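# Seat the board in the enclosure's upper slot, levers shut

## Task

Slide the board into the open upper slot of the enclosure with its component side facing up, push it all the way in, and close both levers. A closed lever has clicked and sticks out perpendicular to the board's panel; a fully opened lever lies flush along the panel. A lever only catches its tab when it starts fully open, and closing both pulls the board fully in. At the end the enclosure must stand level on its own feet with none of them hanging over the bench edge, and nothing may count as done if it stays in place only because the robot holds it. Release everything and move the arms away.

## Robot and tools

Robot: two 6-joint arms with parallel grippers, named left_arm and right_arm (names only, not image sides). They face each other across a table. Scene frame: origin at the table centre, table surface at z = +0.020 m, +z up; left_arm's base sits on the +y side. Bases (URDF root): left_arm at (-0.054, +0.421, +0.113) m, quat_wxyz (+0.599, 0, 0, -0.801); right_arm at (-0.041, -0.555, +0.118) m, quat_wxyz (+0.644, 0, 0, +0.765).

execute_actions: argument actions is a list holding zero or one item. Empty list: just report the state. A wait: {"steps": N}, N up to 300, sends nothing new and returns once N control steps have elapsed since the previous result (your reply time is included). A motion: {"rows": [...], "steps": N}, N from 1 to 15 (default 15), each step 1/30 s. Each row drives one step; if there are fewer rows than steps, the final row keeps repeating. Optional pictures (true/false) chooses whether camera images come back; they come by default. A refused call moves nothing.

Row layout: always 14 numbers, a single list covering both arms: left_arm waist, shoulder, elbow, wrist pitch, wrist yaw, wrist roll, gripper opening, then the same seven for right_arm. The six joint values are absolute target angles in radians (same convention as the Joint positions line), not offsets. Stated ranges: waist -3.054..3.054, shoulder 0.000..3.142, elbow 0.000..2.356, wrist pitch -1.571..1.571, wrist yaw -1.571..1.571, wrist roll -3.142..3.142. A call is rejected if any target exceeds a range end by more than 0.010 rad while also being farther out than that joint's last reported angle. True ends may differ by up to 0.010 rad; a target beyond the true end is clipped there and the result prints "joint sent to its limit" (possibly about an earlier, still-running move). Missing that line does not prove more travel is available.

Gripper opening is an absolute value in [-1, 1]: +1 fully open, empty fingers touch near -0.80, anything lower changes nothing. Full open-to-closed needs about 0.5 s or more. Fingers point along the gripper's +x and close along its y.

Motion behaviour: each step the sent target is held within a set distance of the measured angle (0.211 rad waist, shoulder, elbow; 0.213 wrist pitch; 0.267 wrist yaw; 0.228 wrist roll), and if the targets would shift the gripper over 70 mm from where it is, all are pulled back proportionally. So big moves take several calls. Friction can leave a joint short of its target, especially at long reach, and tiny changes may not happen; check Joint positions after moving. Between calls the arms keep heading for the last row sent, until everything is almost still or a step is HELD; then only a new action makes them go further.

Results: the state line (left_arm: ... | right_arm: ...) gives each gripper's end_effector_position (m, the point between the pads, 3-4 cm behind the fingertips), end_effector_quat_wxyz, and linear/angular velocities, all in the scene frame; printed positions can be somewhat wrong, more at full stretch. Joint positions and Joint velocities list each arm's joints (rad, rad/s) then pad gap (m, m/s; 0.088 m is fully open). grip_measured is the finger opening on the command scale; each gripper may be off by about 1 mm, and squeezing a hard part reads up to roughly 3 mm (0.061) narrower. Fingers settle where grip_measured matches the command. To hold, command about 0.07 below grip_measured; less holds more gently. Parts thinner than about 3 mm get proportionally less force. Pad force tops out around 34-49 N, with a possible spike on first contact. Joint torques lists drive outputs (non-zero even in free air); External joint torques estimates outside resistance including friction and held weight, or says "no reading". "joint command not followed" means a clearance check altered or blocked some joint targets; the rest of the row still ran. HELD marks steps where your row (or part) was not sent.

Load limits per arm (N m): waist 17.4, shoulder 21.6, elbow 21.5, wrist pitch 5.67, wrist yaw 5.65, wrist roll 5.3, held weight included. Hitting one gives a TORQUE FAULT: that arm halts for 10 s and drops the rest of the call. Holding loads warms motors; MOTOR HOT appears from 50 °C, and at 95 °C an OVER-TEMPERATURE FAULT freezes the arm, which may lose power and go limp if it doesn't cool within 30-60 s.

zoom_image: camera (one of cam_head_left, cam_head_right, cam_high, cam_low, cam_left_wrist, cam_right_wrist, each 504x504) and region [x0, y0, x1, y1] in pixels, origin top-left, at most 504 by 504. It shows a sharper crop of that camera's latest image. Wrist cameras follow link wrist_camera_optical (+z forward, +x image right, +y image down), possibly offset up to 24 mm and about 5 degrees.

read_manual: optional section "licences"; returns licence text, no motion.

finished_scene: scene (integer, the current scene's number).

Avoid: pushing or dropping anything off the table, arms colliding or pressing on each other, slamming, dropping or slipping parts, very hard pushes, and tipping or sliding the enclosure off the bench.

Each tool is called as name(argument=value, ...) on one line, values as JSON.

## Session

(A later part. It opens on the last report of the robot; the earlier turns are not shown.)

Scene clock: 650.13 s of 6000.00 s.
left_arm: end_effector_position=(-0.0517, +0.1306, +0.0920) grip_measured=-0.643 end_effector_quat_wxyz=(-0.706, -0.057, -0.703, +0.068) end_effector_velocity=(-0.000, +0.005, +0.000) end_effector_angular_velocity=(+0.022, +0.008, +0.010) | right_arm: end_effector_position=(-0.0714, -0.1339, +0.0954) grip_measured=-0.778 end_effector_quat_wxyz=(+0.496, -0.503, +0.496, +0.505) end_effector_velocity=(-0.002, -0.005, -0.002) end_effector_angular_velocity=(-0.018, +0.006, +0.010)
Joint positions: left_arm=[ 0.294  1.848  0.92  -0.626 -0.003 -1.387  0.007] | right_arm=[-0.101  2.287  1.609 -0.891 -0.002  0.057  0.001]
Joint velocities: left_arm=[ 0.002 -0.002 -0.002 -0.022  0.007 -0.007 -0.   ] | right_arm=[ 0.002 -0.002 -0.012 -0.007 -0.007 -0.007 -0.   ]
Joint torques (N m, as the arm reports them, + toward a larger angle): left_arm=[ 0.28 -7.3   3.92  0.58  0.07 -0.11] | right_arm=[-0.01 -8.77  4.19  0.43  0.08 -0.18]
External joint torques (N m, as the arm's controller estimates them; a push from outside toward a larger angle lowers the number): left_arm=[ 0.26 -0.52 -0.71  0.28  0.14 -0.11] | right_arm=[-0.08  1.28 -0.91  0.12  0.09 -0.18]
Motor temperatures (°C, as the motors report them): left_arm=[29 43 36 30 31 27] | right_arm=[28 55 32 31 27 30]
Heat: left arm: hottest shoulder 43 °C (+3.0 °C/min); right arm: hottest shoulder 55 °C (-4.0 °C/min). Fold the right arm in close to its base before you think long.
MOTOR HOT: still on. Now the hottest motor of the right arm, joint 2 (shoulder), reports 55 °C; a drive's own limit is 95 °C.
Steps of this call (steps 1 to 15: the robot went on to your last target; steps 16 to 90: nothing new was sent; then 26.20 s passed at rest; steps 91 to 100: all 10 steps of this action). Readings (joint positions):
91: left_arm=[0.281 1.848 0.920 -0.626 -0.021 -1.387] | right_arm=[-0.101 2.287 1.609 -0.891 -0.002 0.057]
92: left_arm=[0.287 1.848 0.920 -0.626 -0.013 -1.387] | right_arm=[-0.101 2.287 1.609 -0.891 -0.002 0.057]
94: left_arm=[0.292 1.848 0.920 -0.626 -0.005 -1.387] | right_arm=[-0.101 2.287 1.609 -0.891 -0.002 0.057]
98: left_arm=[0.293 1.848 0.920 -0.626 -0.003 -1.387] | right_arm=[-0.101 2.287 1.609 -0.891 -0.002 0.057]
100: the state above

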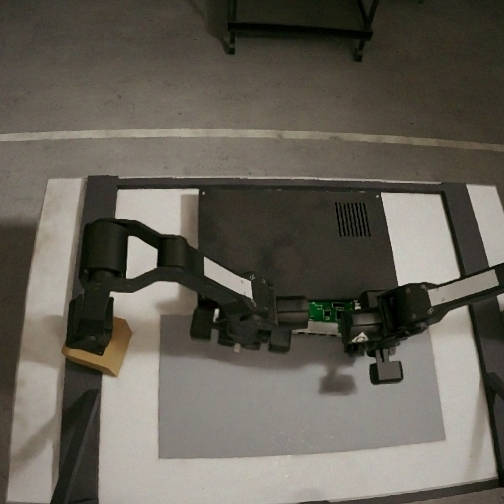

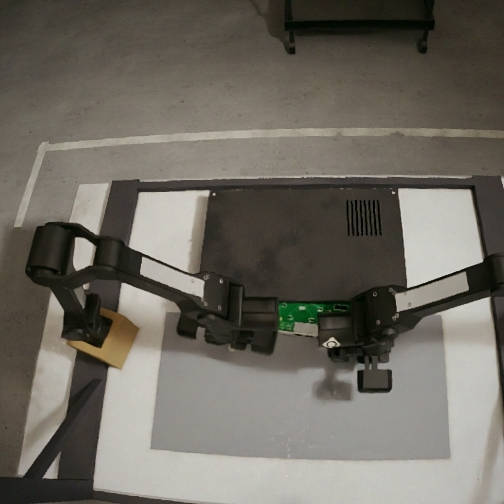

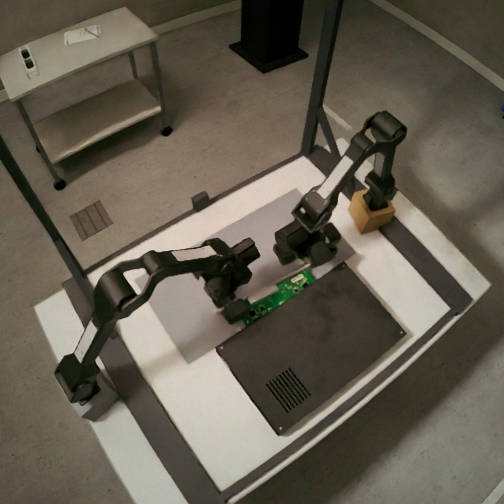

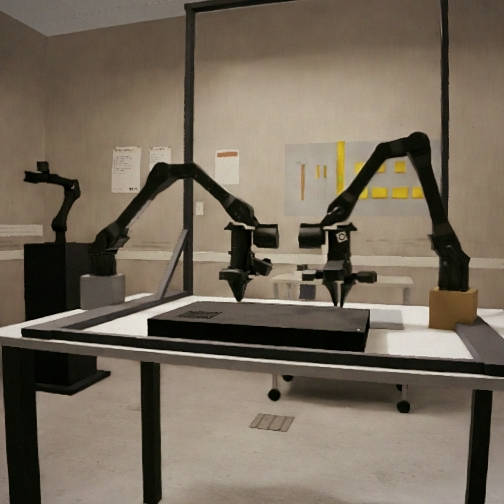

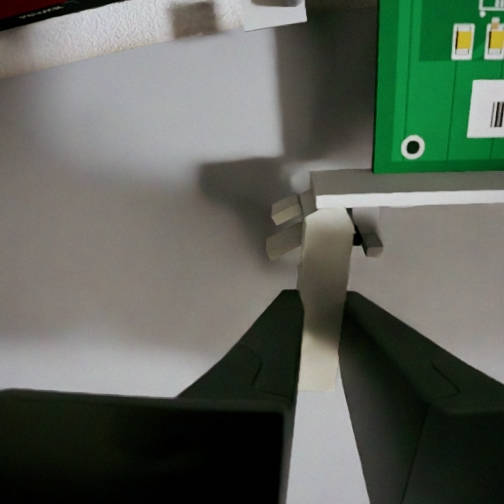

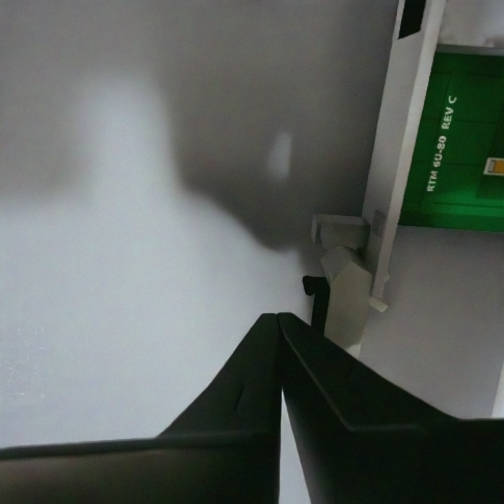

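execute_actions(actions=[{"rows":[[0.3,1.85,0.92,-0.65,0,-1.2,-0.75,-0.13,2.3,1.6,-0.89,0,0.05,-0.8],[0.3,1.85,0.92,-0.65,0,-1.2,-0.75,-0.13,2.3,1.6,-0.89,0,0.05,-0.8],[0.3,1.85,0.92,-0.65,0,-1.2,-0.75,-0.13,2.3,1.6,-0.89,0,0.05,-0.8],[0.3,1.85,0.92,-0.65,0,-1.2,-0.75,-0.13,2.3,1.6,-0.89,0,0.05,-0.8],[0.305,1.85,0.92,-0.67,0,-1.0,-0.75,-0.13,2.3,1.6,-0.89,0,0.05,-0.8],[0.305,1.85,0.92,-0.67,0,-1.0,-0.75,-0.13,2.3,1.6,-0.89,0,0.05,-0.8],[0.305,1.85,0.92,-0.67,0,-1.0,-0.75,-0.13,2.3,1.6,-0.89,0,0.05,-0.8],[0.312,1.85,0.92,-0.695,0,-0.82,-0.75,-0.13,2.3,1.6,-0.89,0,0.05,-0.8]],"steps":15}])

Scene clock: 662.80 s of 6000.00 s.
left_arm: end_effector_position=(-0.0462, +0.1420, +0.0924) grip_measured=-0.643 end_effector_quat_wxyz=(+0.661, +0.256, +0.667, -0.231) end_effector_velocity=(+0.005, +0.006, +0.000) end_effector_angular_velocity=(+0.023, -0.014, -0.206) | right_arm: end_effector_position=(-0.0676, -0.1336, +0.0954) grip_measured=-0.778 end_effector_quat_wxyz=(+0.497, -0.497, +0.502, +0.504) end_effector_velocity=(-0.000, +0.001, +0.000) end_effector_angular_velocity=(+0.007, +0.008, +0.005)
Joint positions: left_arm=[ 0.313  1.848  0.921 -0.681 -0.005 -0.842  0.008] | right_arm=[-0.114  2.287  1.609 -0.891 -0.012  0.057  0.001]
Joint velocities: left_arm=[ 0.007 -0.002 -0.002 -0.022 -0.022  0.212  0.   ] | right_arm=[-0.002 -0.002 -0.002  0.007 -0.007 -0.007 -0.   ]
Joint torques (N m, as the arm reports them, + toward a larger angle): left_arm=[-0.22 -7.25  3.73 -1.12  0.15  0.19] | right_arm=[-1.3  -8.81  4.18  0.43  0.46 -0.18]
External joint torques (N m, as the arm's controller estimates them; a push from outside toward a larger angle lowers the number): left_arm=[-0.2  -0.51 -0.92 -1.38  0.2   0.18] | right_arm=[-1.38  1.4  -1.12  0.05  0.48 -0.18]
Motor temperatures (°C, as the motors report them): left_arm=[29 43 36 31 30 27] | right_arm=[28 55 32 30 27 30]
Heat: left arm: hottest shoulder 43 °C (+2.0 °C/min); right arm: hottest shoulder 55 °C (-2.0 °C/min). Fold the right arm in close to its base before you think long.
MOTOR HOT: still on. Now the hottest motor of the right arm, joint 2 (shoulder), reports 55 °C; a drive's own limit is 95 °C.
Steps of this call (steps 1 to 15: the robot went on to your last target; steps 16 to 90: nothing new was sent; then 9.17 s passed at rest; steps 91 to 105: all 15 steps of this action). Readings (joint positions):
91: left_arm=[0.294 1.848 0.920 -0.631 -0.003 -1.348] | right_arm=[-0.102 2.287 1.609 -0.891 -0.002 0.057]
92: left_arm=[0.295 1.848 0.920 -0.635 -0.003 -1.305] | right_arm=[-0.105 2.287 1.609 -0.891 -0.004 0.057]
94: left_arm=[0.297 1.848 0.920 -0.641 -0.003 -1.255] | right_arm=[-0.111 2.287 1.609 -0.891 -0.009 0.057]
98: left_arm=[0.304 1.848 0.920 -0.663 -0.003 -1.035] | right_arm=[-0.114 2.287 1.609 -0.891 -0.011 0.057]
105: the state above

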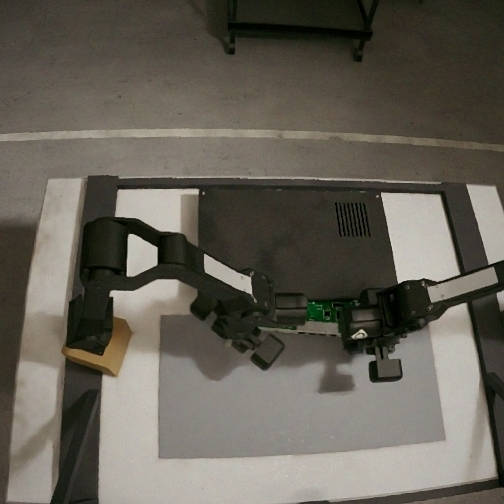

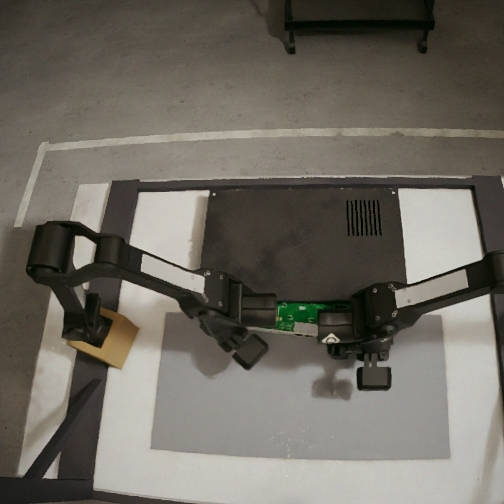

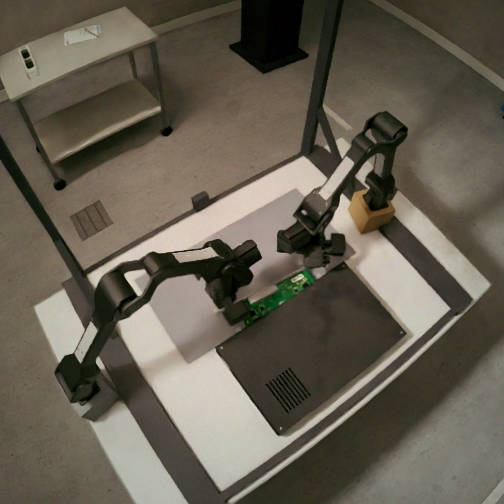

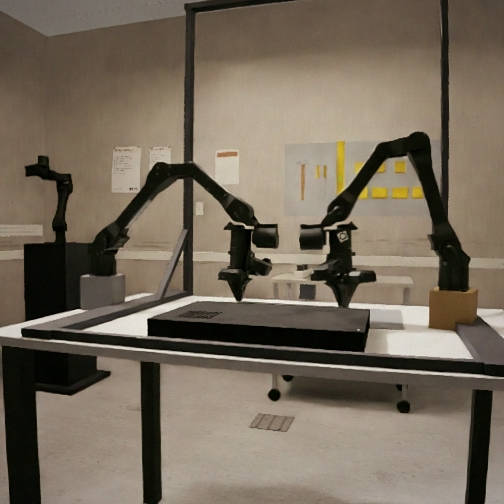

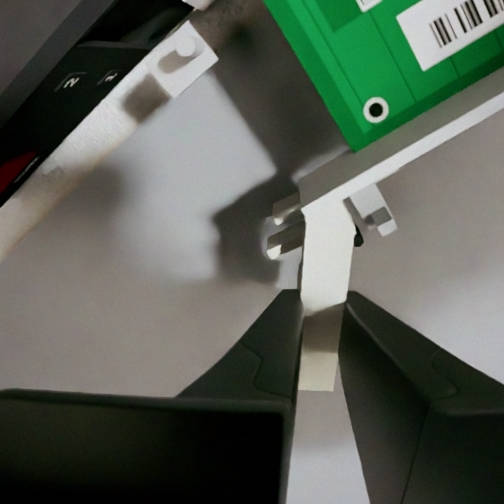

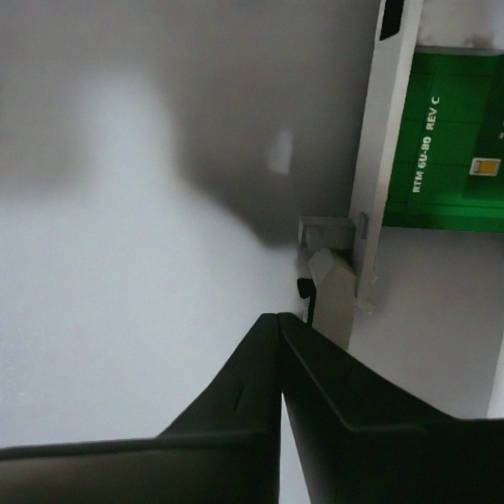

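Lever is opening.

execute_actions(actions=[{"rows":[[0.325,1.85,0.92,-0.71,0,-0.65,-0.75,-0.13,2.3,1.6,-0.89,0,0.05,-0.8],[0.325,1.85,0.92,-0.71,0,-0.65,-0.75,-0.13,2.3,1.6,-0.89,0,0.05,-0.8],[0.325,1.85,0.92,-0.71,0,-0.65,-0.75,-0.13,2.3,1.6,-0.89,0,0.05,-0.8],[0.335,1.85,0.92,-0.72,0,-0.47,-0.75,-0.13,2.3,1.6,-0.89,0,0.05,-0.8],[0.335,1.85,0.92,-0.72,0,-0.47,-0.75,-0.13,2.3,1.6,-0.89,0,0.05,-0.8],[0.335,1.85,0.92,-0.72,0,-0.47,-0.75,-0.13,2.3,1.6,-0.89,0,0.05,-0.8],[0.35,1.85,0.92,-0.73,0,-0.28,-0.75,-0.13,2.3,1.6,-0.89,0,0.05,-0.8],[0.35,1.85,0.92,-0.73,0,-0.28,-0.75,-0.13,2.3,1.6,-0.89,0,0.05,-0.8],[0.35,1.85,0.92,-0.73,0,-0.28,-0.75,-0.13,2.3,1.6,-0.89,0,0.05,-0.8],[0.365,1.85,0.92,-0.735,0,-0.08,-0.75,-0.13,2.3,1.6,-0.89,0,0.05,-0.8]],"steps":15}])

execute_actions(actions=[{"rows":[[0.385,1.85,0.92,-0.735,0,0.16,-0.75,-0.13,2.3,1.6,-0.89,0,0.05,-0.8]],"steps":15}])

Scene clock: 678.53 s of 6000.00 s.
left_arm: end_effector_position=(-0.0318, +0.1495, +0.0935) grip_measured=-0.643 end_effector_quat_wxyz=(+0.534, +0.465, +0.564, -0.425) end_effector_velocity=(+0.009, +0.010, -0.000) end_effector_angular_velocity=(+0.043, +0.032, -0.488) | right_arm: end_effector_position=(-0.0676, -0.1336, +0.0954) grip_measured=-0.778 end_effector_quat_wxyz=(+0.497, -0.497, +0.502, +0.504) end_effector_velocity=(+0.002, -0.002, +0.000) end_effector_angular_velocity=(-0.007, -0.008, -0.010)
Joint positions: left_arm=[ 0.364  1.848  0.925 -0.717 -0.008 -0.131  0.008] | right_arm=[-0.114  2.287  1.609 -0.891 -0.012  0.057  0.001]
Joint velocities: left_arm=[ 0.032  0.002 -0.002 -0.037 -0.007  0.52  -0.   ] | right_arm=[-0.002 -0.002 -0.002 -0.007  0.007  0.007 -0.   ]
Joint torques (N m, as the arm reports them, + toward a larger angle): left_arm=[-0.22 -7.2   3.37 -1.51  0.33  0.25] | right_arm=[-1.34 -8.76  4.2   0.43  0.47 -0.18]
External joint torques (N m, as the arm's controller estimates them; a push from outside toward a larger angle lowers the number): left_arm=[-0.15 -0.54 -1.15 -1.71  0.33  0.23] | right_arm=[-1.33  1.39 -1.    0.1   0.48 -0.18]
Motor temperatures (°C, as the motors report them): left_arm=[28 44 36 31 30 27] | right_arm=[28 55 32 30 27 30]
Heat: left arm: hottest shoulder 44 °C (+3.0 °C/min); right arm: hottest shoulder 55 °C (-1.0 °C/min). Fold the right arm in close to its base before you think long.
MOTOR HOT: still on. Now the hottest motor of the right arm, joint 2 (shoulder), reports 55 °C; a drive's own limit is 95 °C.
Steps of this call (steps 1 to 30: the robot went on to your last target; steps 31 to 90: nothing new was sent; then 12.23 s passed at rest; steps 91 to 105: all 15 steps of this action). Readings (joint positions):
91: left_arm=[0.315 1.848 0.922 -0.685 -0.007 -0.786] | right_arm=[-0.114 2.287 1.609 -0.891 -0.012 0.057]
92: left_arm=[0.318 1.848 0.922 -0.688 -0.006 -0.745] | right_arm=[-0.114 2.287 1.609 -0.891 -0.012 0.057]
94: left_arm=[0.323 1.848 0.923 -0.694 -0.007 -0.659] | right_arm=[-0.114 2.287 1.609 -0.891 -0.012 0.057]
98: left_arm=[0.339 1.848 0.923 -0.706 -0.007 -0.441] | right_arm=[-0.114 2.287 1.609 -0.891 -0.012 0.057]
105: the state above

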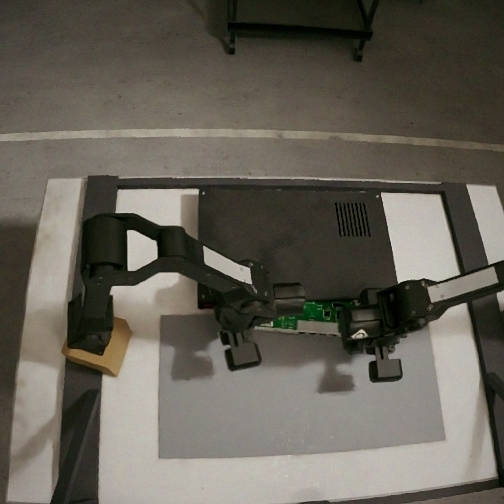

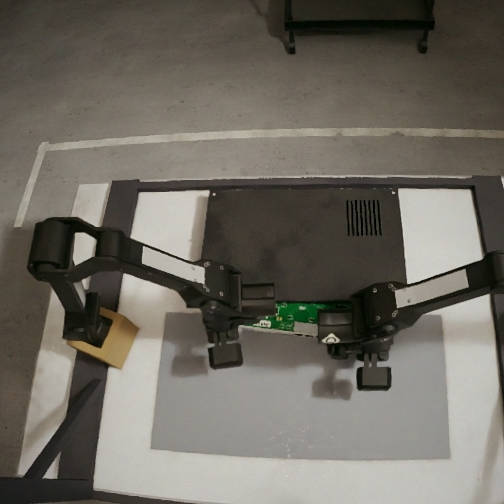

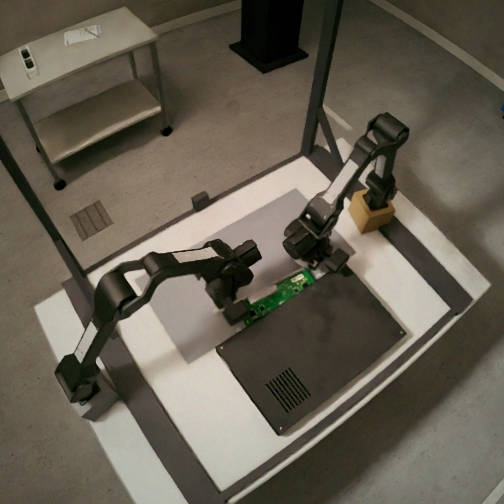

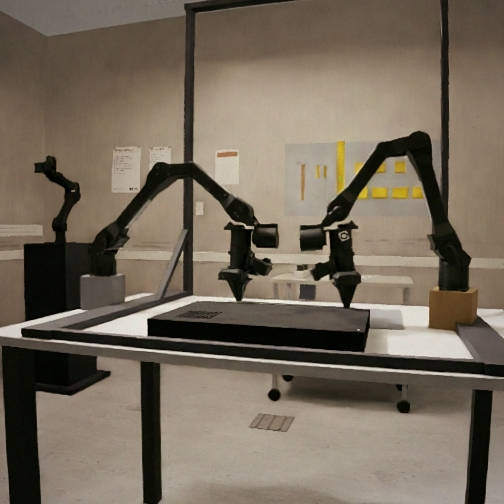

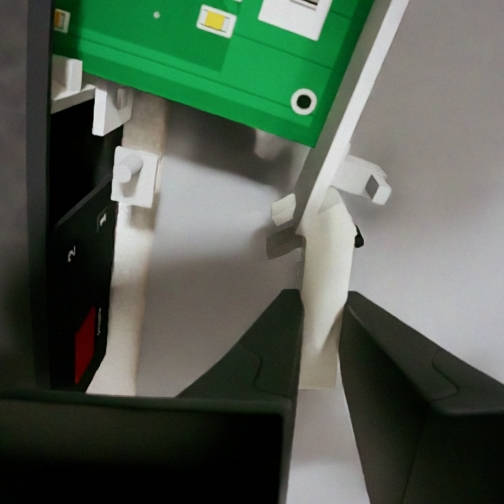

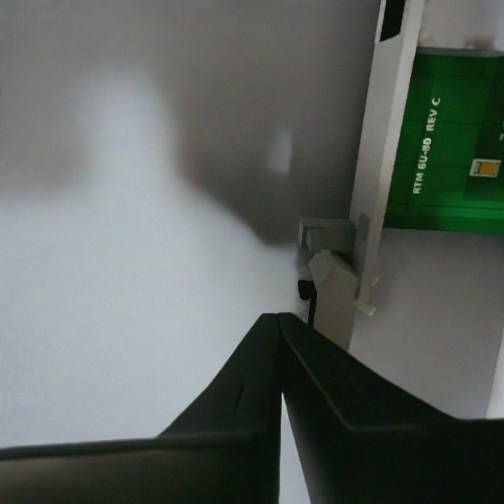

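Scene clock: 679.03 s of 6000.00 s.
left_arm: end_effector_position=(-0.0253, +0.1501, +0.0937) grip_measured=-0.643 end_effector_quat_wxyz=(+0.470, +0.530, +0.504, -0.494) end_effector_velocity=(-0.001, +0.005, +0.001) end_effector_angular_velocity=(+0.023, -0.004, -0.030) | right_arm: end_effector_position=(-0.0676, -0.1336, +0.0954) grip_measured=-0.778 end_effector_quat_wxyz=(+0.497, -0.497, +0.502, +0.504) end_effector_velocity=(+0.002, -0.000, +0.002) end_effector_angular_velocity=(-0.002, -0.007, -0.010)
Joint positions: left_arm=[ 0.387  1.848  0.926 -0.719 -0.011  0.151  0.008] | right_arm=[-0.114  2.287  1.609 -0.891 -0.012  0.057  0.001]
Joint velocities: left_arm=[-0.007 -0.002 -0.002 -0.022 -0.007  0.022 -0.   ] | right_arm=[-0.002 -0.002  0.002 -0.007  0.007  0.007 -0.   ]
Joint torques (N m, as the arm reports them, + toward a larger angle): left_arm=[-0.19 -7.2   3.29 -1.48  0.45  0.3 ] | right_arm=[-1.33 -8.76  4.18  0.44  0.46 -0.18]
External joint torques (N m, as the arm's controller estimates them; a push from outside toward a larger angle lowers the number): left_arm=[-0.14 -0.51 -1.24 -1.68  0.46  0.3 ] | right_arm=[-1.3   1.39 -1.02  0.1   0.47 -0.18]
Motor temperatures (°C, as the motors report them): left_arm=[28 44 36 31 30 27] | right_arm=[28 55 32 30 27 30]
Heat: left arm: hottest shoulder 44 °C (+3.0 °C/min); right arm: hottest shoulder 55 °C (-1.0 °C/min). Fold the right arm in close to its base before you think long.
MOTOR HOT: still on. Now the hottest motor of the right arm, joint 2 (shoulder), reports 55 °C; a drive's own limit is 95 °C.
Steps of this call (steps 1 to 15: all 15 steps of this action). Readings (joint positions):
1: left_arm=[0.368 1.848 0.925 -0.718 -0.010 -0.077] | right_arm=[-0.114 2.287 1.609 -0.891 -0.012 0.057]
2: left_arm=[0.373 1.848 0.925 -0.718 -0.010 -0.012] | right_arm=[-0.114 2.287 1.609 -0.891 -0.012 0.057]
4: left_arm=[0.381 1.848 0.925 -0.718 -0.010 0.072] | right_arm=[-0.114 2.287 1.609 -0.891 -0.012 0.057]
8: left_arm=[0.386 1.848 0.926 -0.719 -0.010 0.133] | right_arm=[-0.114 2.287 1.609 -0.891 -0.012 0.057]
15: the state above

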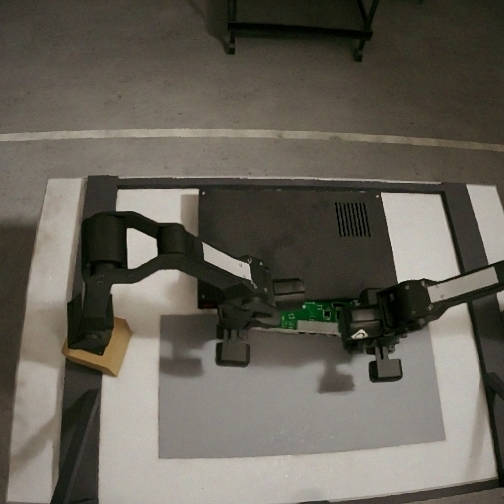

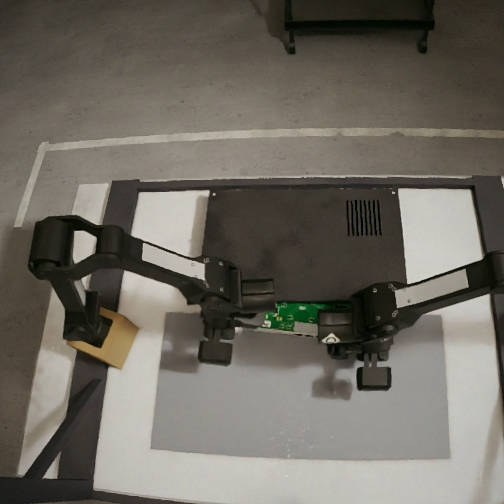

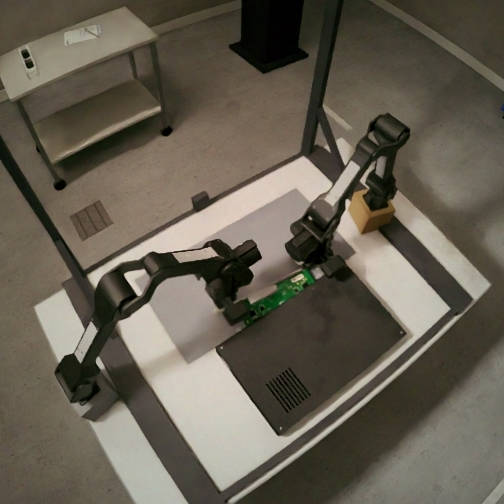

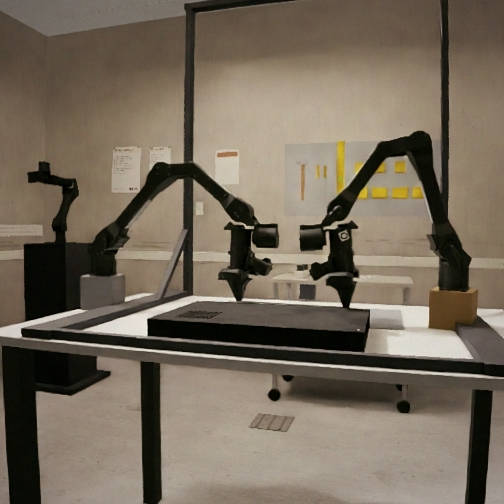

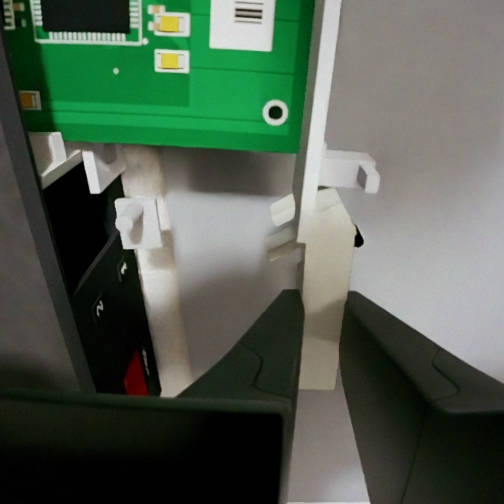

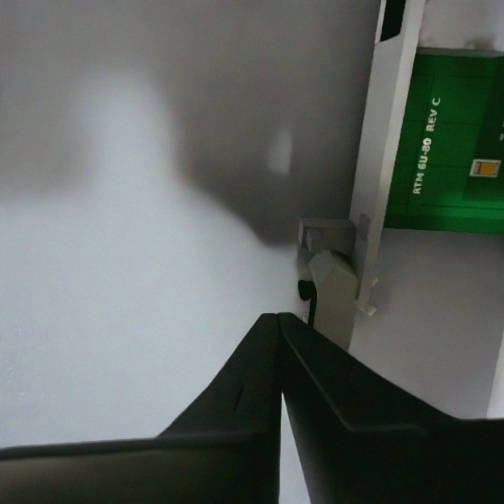

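execute_actions(actions=[{"rows":[[0.39,1.85,0.92,-0.72,0,0.24,-0.75,-0.095,2.3,1.6,-0.89,0,0.05,-0.8],[0.39,1.85,0.92,-0.72,0,0.24,-0.75,-0.095,2.3,1.6,-0.89,0,0.05,-0.8],[0.39,1.85,0.92,-0.72,0,0.24,-0.75,-0.095,2.3,1.6,-0.89,0,0.05,-0.8],[0.39,1.85,0.92,-0.72,0,0.24,-0.75,-0.095,2.3,1.6,-0.89,0,0.05,-0.8],[0.39,1.85,0.92,-0.72,0,0.24,-0.75,-0.095,2.24,1.64,-1.01,0,0.16,-0.8]],"steps":15}], pictures=false)

execute_actions(actions=[{"rows":[[0.39,1.85,0.92,-0.72,0,0.24,-0.75,-0.135,2.24,1.64,-1.01,0,0.16,-0.3]],"steps":15}])

Scene clock: 697.60 s of 6000.00 s.
left_arm: end_effector_position=(-0.0236, +0.1498, +0.0936) grip_measured=-0.643 end_effector_quat_wxyz=(+0.450, +0.547, +0.484, -0.513) end_effector_velocity=(-0.002, +0.003, +0.001) end_effector_angular_velocity=(+0.016, +0.011, -0.024) | right_arm: end_effector_position=(-0.0721, -0.1476, +0.1147) grip_measured=-0.778 end_effector_quat_wxyz=(+0.506, -0.495, +0.531, +0.466) end_effector_velocity=(+0.000, -0.006, +0.006) end_effector_angular_velocity=(-0.022, +0.005, -0.010)
Joint positions: left_arm=[ 0.392  1.848  0.926 -0.716 -0.012  0.23   0.008] | right_arm=[-0.097  2.252  1.631 -1.004 -0.003  0.151  0.001]
Joint velocities: left_arm=[-0.002 -0.002  0.002 -0.022  0.007  0.022 -0.   ] | right_arm=[-0.002 -0.012  0.002 -0.037 -0.007  0.007 -0.   ]
Joint torques (N m, as the arm reports them, + toward a larger angle): left_arm=[-0.23 -7.22  3.26 -0.4   0.51  0.37] | right_arm=[  0.08 -10.92   5.97  -0.01   0.12   0.2 ]
External joint torques (N m, as the arm's controller estimates them; a push from outside toward a larger angle lowers the number): left_arm=[-0.2  -0.49 -1.35 -0.63  0.51  0.38] | right_arm=[ 0.15 -1.37  1.   -0.21  0.12  0.2 ]
Motor temperatures (°C, as the motors report them): left_arm=[28 44 36 31 29 27] | right_arm=[28 55 32 30 27 30]
Heat: left arm: hottest shoulder 44 °C (+2.0 °C/min); right arm: hottest shoulder 55 °C (+0.0 °C/min). Fold the right arm in close to its base before you think long.
MOTOR HOT: still on. Now the hottest motor of the right arm, joint 2 (shoulder), reports 55 °C; a drive's own limit is 95 °C.
Steps of this call (steps 1 to 15: the robot went on to your last target; steps 16 to 90: nothing new was sent; then 15.07 s passed at rest; steps 91 to 105: all 15 steps of this action). Readings (joint positions):
91: left_arm=[0.388 1.848 0.926 -0.718 -0.012 0.173] | right_arm=[-0.112 2.287 1.609 -0.891 -0.012 0.057]
92: left_arm=[0.389 1.848 0.926 -0.717 -0.012 0.192] | right_arm=[-0.109 2.287 1.609 -0.891 -0.011 0.057]
94: left_arm=[0.391 1.848 0.926 -0.717 -0.012 0.213] | right_arm=[-0.101 2.287 1.609 -0.891 -0.004 0.057]
98: left_arm=[0.392 1.848 0.926 -0.716 -0.012 0.227] | right_arm=[-0.097 2.274 1.616 -0.980 -0.003 0.125]
105: the state above

Scene clock: 698.10 s of 6000.00 s.
left_arm: end_effector_position=(-0.0235, +0.1498, +0.0936) grip_measured=-0.643 end_effector_quat_wxyz=(+0.450, +0.547, +0.484, -0.513) end_effector_velocity=(-0.001, +0.003, +0.001) end_effector_angular_velocity=(+0.018, -0.005, -0.015) | right_arm: end_effector_position=(-0.0560, -0.1473, +0.1147) grip_measured=-0.306 end_effector_quat_wxyz=(+0.515, -0.485, +0.542, +0.454) end_effector_velocity=(-0.000, -0.003, -0.001) end_effector_angular_velocity=(-0.012, +0.007, +0.004)
Joint positions: left_arm=[ 0.392  1.848  0.926 -0.716 -0.012  0.231  0.008] | right_arm=[-0.136  2.252  1.631 -1.007 -0.001  0.153  0.024]
Joint velocities: left_arm=[-0.007 -0.002  0.002 -0.022 -0.007  0.007 -0.   ] | right_arm=[-0.002  0.002 -0.002 -0.007 -0.007 -0.007  0.001]
Joint torques (N m, as the arm reports them, + toward a larger angle): left_arm=[-0.22 -7.22  3.31 -0.39  0.51  0.36] | right_arm=[ -0.01 -10.98   6.     0.03   0.08   0.19]
External joint torques (N m, as the arm's controller estimates them; a push from outside toward a larger angle lowers the number): left_arm=[-0.18 -0.52 -1.29 -0.62  0.51  0.36] | right_arm=[-0.02 -1.09  0.81 -0.19  0.08  0.19]
Motor temperatures (°C, as the motors report them): left_arm=[28 44 36 31 29 27] | right_arm=[28 55 32 30 27 30]
Heat: left arm: hottest shoulder 44 °C (+2.0 °C/min); right arm: hottest shoulder 55 °C (+0.0 °C/min). Fold the right arm in close to its base before you think long.
MOTOR HOT: still on. Now the hottest motor of the right arm, joint 2 (shoulder), reports 55 °C; a drive's own limit is 95 °C.
Steps of this call (steps 1 to 15: all 15 steps of this action). Readings (joint positions):
1: left_arm=[0.392 1.848 0.926 -0.716 -0.012 0.231] | right_arm=[-0.099 2.252 1.631 -1.005 -0.003 0.151]
2: left_arm=[0.392 1.848 0.926 -0.716 -0.012 0.231] | right_arm=[-0.104 2.252 1.631 -1.006 -0.003 0.152]
4: left_arm=[0.392 1.848 0.926 -0.716 -0.012 0.231] | right_arm=[-0.118 2.252 1.631 -1.007 -0.003 0.153]
8: left_arm=[0.392 1.848 0.926 -0.716 -0.012 0.231] | right_arm=[-0.136 2.252 1.631 -1.007 -0.001 0.153]
15: the state above

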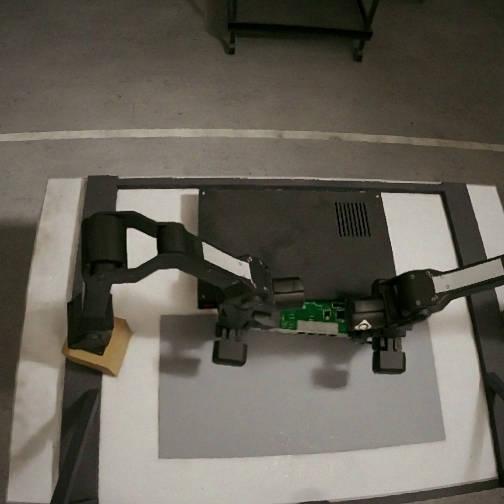

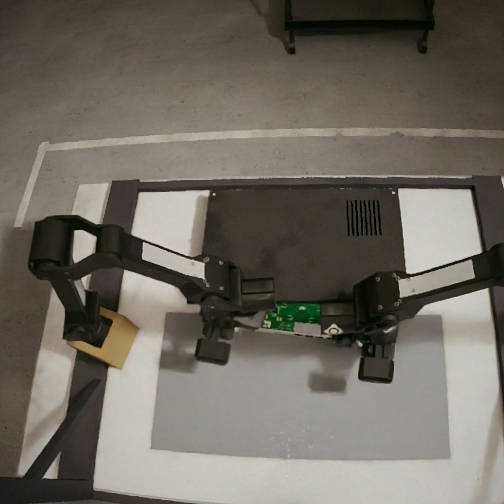

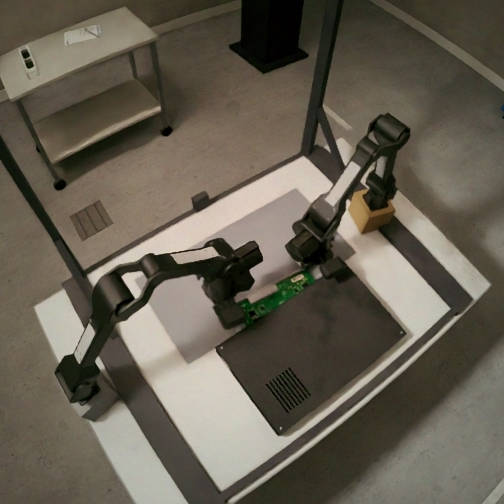

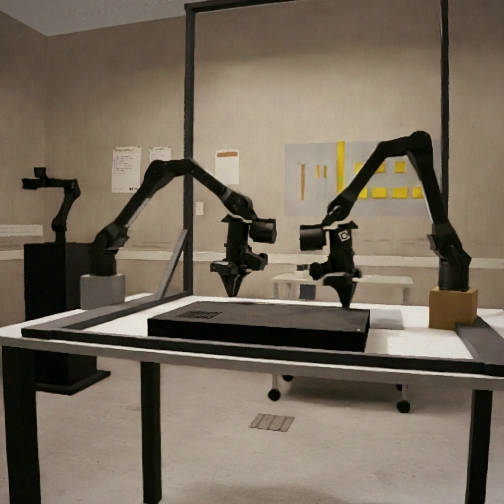

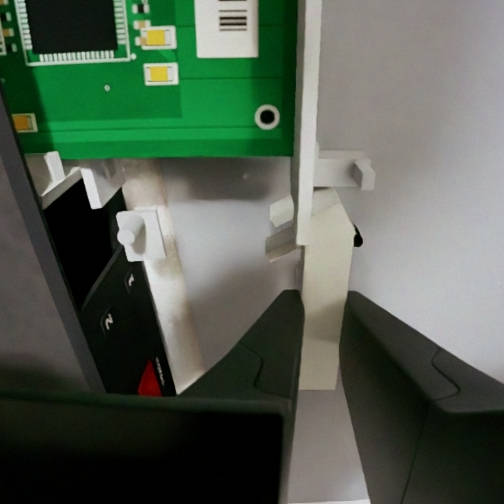

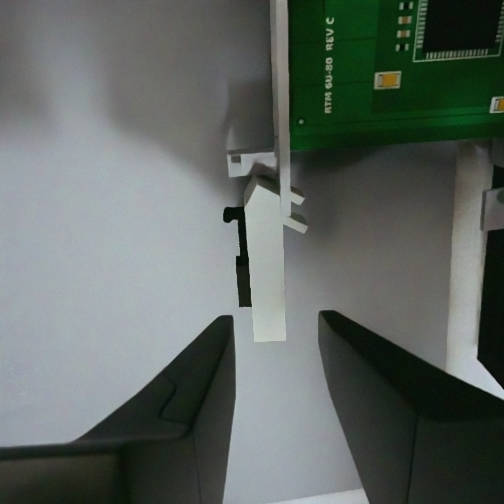

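execute_actions(actions=[{"rows":[[0.39,1.85,0.92,-0.72,0,0.24,-0.75,-0.128,2.3,1.6,-0.91,0,0.16,-0.3]],"steps":15}])

execute_actions(actions=[{"rows":[[0.39,1.85,0.92,-0.72,0,0.24,-0.75,-0.128,2.3,1.6,-0.91,0,0.16,-0.75]],"steps":15}])

Scene clock: 704.90 s of 6000.00 s.
left_arm: end_effector_position=(-0.0235, +0.1498, +0.0936) grip_measured=-0.643 end_effector_quat_wxyz=(+0.450, +0.547, +0.484, -0.513) end_effector_velocity=(+0.003, -0.001, +0.000) end_effector_angular_velocity=(-0.005, -0.023, +0.003) | right_arm: end_effector_position=(-0.0586, -0.1379, +0.0953) grip_measured=-0.303 end_effector_quat_wxyz=(+0.522, -0.477, +0.532, +0.466) end_effector_velocity=(-0.002, -0.002, +0.002) end_effector_angular_velocity=(-0.003, +0.022, +0.019)
Joint positions: left_arm=[ 0.392  1.848  0.926 -0.716 -0.012  0.231  0.008] | right_arm=[-0.131  2.287  1.609 -0.913 -0.001  0.153  0.024]
Joint velocities: left_arm=[-0.002 -0.002 -0.002  0.007 -0.022 -0.007 -0.   ] | right_arm=[-0.002 -0.007 -0.002 -0.007 -0.022 -0.022  0.   ]
Joint torques (N m, as the arm reports them, + toward a larger angle): left_arm=[-0.25 -7.21  3.31 -0.39  0.51  0.36] | right_arm=[ 0.13 -8.84  4.15  0.48  0.07  0.19]
External joint torques (N m, as the arm's controller estimates them; a push from outside toward a larger angle lowers the number): left_arm=[-0.22 -0.49 -1.32 -0.64  0.52  0.36] | right_arm=[ 0.13  1.3  -1.01  0.19  0.08  0.19]
Motor temperatures (°C, as the motors report them): left_arm=[28 44 36 31 29 27] | right_arm=[28 57 32 30 27 30]
Heat: left arm: hottest shoulder 44 °C (+1.0 °C/min); right arm: hottest shoulder 57 °C (+2.0 °C/min). Fold the right arm in close to its base before you think long.
MOTOR HOT: still on. Now the hottest motor of the right arm, joint 2 (shoulder), reports 57 °C; a drive's own limit is 95 °C.
Steps of this call (steps 1 to 15: the robot went on to your last target; steps 16 to 90: nothing new was sent; then 3.30 s passed at rest; steps 91 to 105: all 15 steps of this action). Readings (joint positions):
91: left_arm=[0.392 1.848 0.926 -0.716 -0.012 0.231] | right_arm=[-0.136 2.254 1.627 -0.993 -0.001 0.153]
92: left_arm=[0.392 1.848 0.926 -0.716 -0.012 0.231] | right_arm=[-0.135 2.257 1.625 -0.965 -0.001 0.153]
94: left_arm=[0.392 1.848 0.926 -0.716 -0.012 0.231] | right_arm=[-0.133 2.268 1.623 -0.936 -0.001 0.153]
98: left_arm=[0.392 1.848 0.926 -0.716 -0.012 0.231] | right_arm=[-0.131 2.285 1.611 -0.920 -0.001 0.153]
105: the state above

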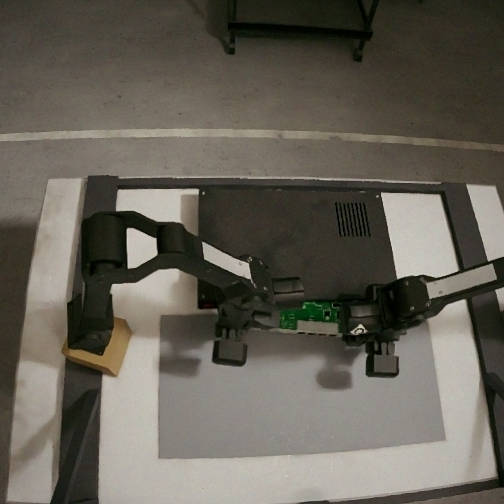

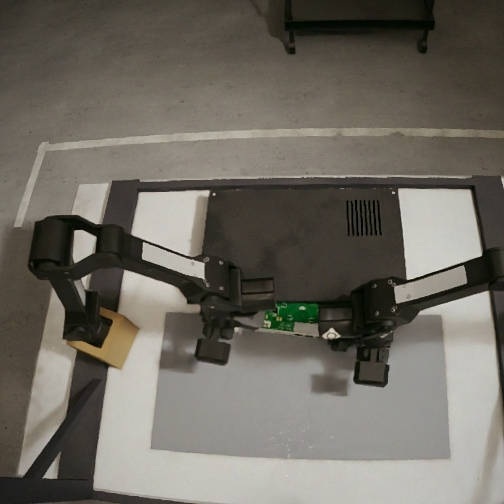

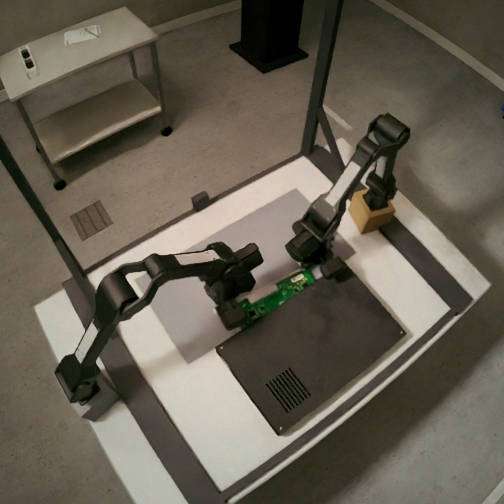

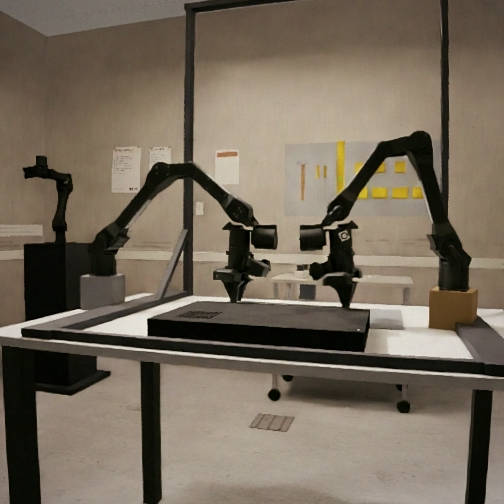

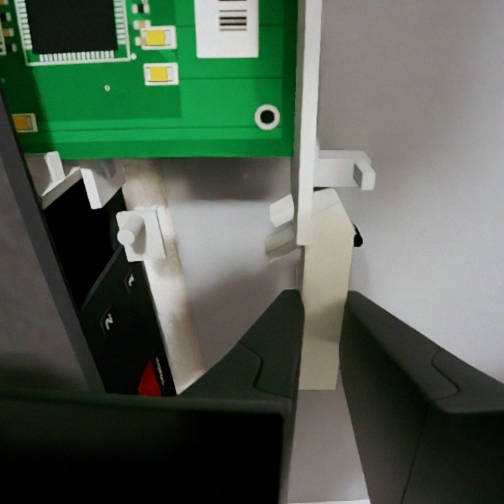

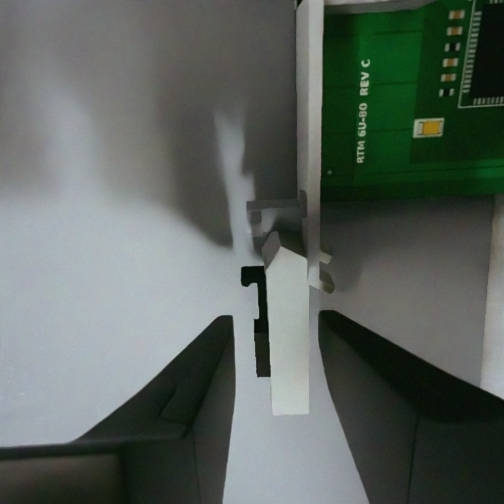

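Scene clock: 705.40 s of 6000.00 s.
left_arm: end_effector_position=(-0.0233, +0.1502, +0.0937) grip_measured=-0.643 end_effector_quat_wxyz=(+0.450, +0.548, +0.484, -0.512) end_effector_velocity=(-0.002, +0.002, +0.000) end_effector_angular_velocity=(+0.006, +0.008, +0.005) | right_arm: end_effector_position=(-0.0584, -0.1376, +0.0953) grip_measured=-0.630 end_effector_quat_wxyz=(+0.523, -0.476, +0.532, +0.466) end_effector_velocity=(+0.000, -0.002, +0.000) end_effector_angular_velocity=(-0.008, +0.007, +0.019)
Joint positions: left_arm=[ 0.393  1.848  0.926 -0.718 -0.013  0.233  0.008] | right_arm=[-0.131  2.287  1.609 -0.912 -0.     0.154  0.008]
Joint velocities: left_arm=[-0.002 -0.002 -0.002 -0.007  0.007 -0.007  0.   ] | right_arm=[-0.002 -0.002 -0.002 -0.007 -0.007 -0.022 -0.   ]
Joint torques (N m, as the arm reports them, + toward a larger angle): left_arm=[-0.3  -7.18  3.31 -0.28  0.56  0.3 ] | right_arm=[ 0.12 -8.8   4.14  0.38  0.03  0.18]
External joint torques (N m, as the arm's controller estimates them; a push from outside toward a larger angle lowers the number): left_arm=[-0.32 -0.52 -1.22 -0.49  0.57  0.3 ] | right_arm=[ 0.11  1.39 -1.08  0.07  0.03  0.18]
Motor temperatures (°C, as the motors report them): left_arm=[28 44 36 31 29 27] | right_arm=[28 57 32 30 27 30]
Heat: left arm: hottest shoulder 44 °C (+1.0 °C/min); right arm: hottest shoulder 57 °C (+2.0 °C/min). Fold the right arm in close to its base before you think long.
MOTOR HOT: still on. Now the hottest motor of the right arm, joint 2 (shoulder), reports 57 °C; a drive's own limit is 95 °C.
Steps of this call (steps 1 to 15: all 15 steps of this action). Readings (joint positions):
1: left_arm=[0.392 1.848 0.926 -0.716 -0.012 0.231] | right_arm=[-0.131 2.287 1.609 -0.913 -0.001 0.153]
2: left_arm=[0.392 1.848 0.926 -0.716 -0.012 0.231] | right_arm=[-0.131 2.287 1.609 -0.913 -0.001 0.153]
4: left_arm=[0.393 1.848 0.926 -0.718 -0.013 0.232] | right_arm=[-0.131 2.287 1.609 -0.912 -0.000 0.154]
8: left_arm=[0.393 1.848 0.926 -0.718 -0.013 0.233] | right_arm=[-0.131 2.287 1.609 -0.912 -0.000 0.154]
15: the state above

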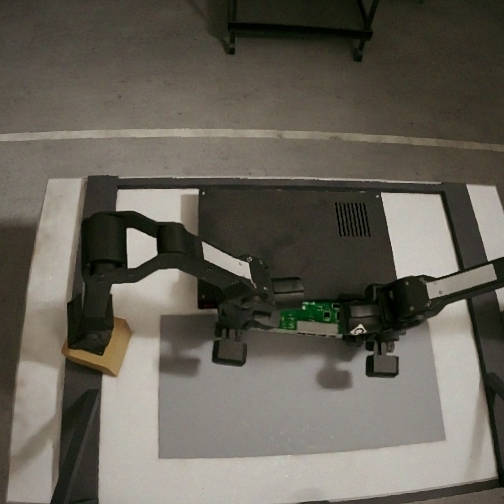

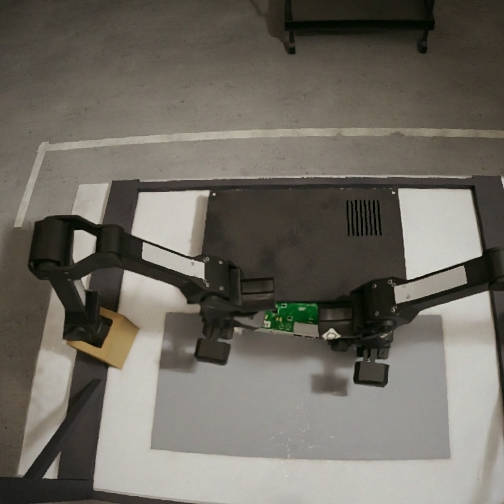

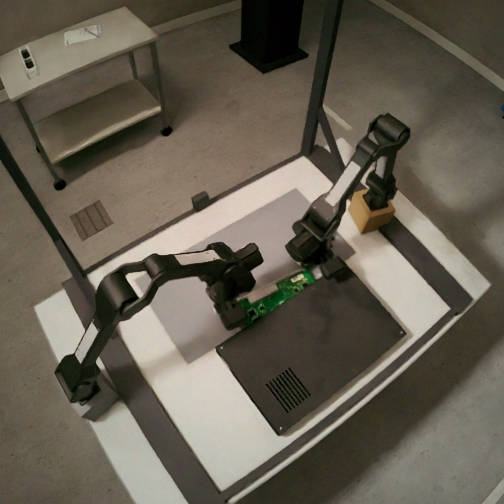

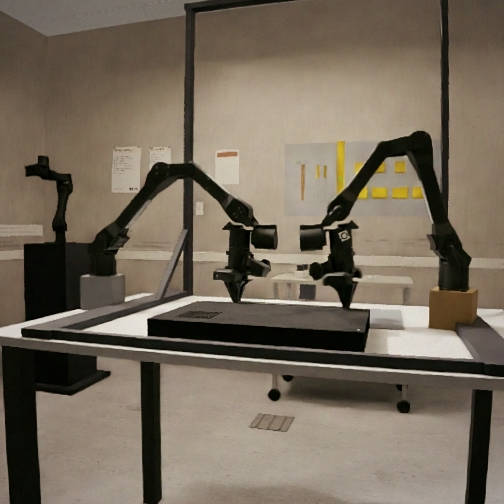

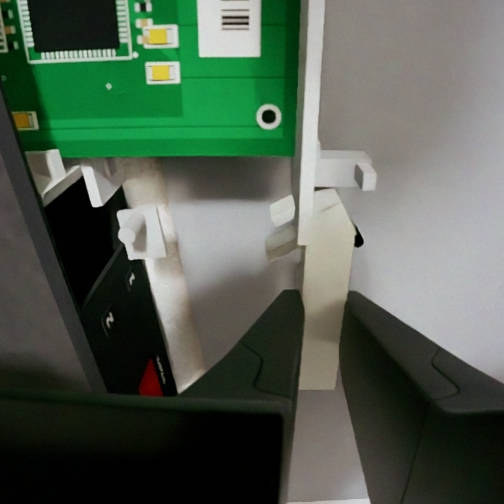

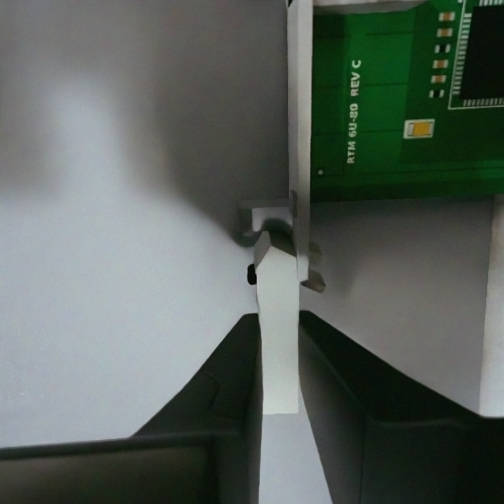

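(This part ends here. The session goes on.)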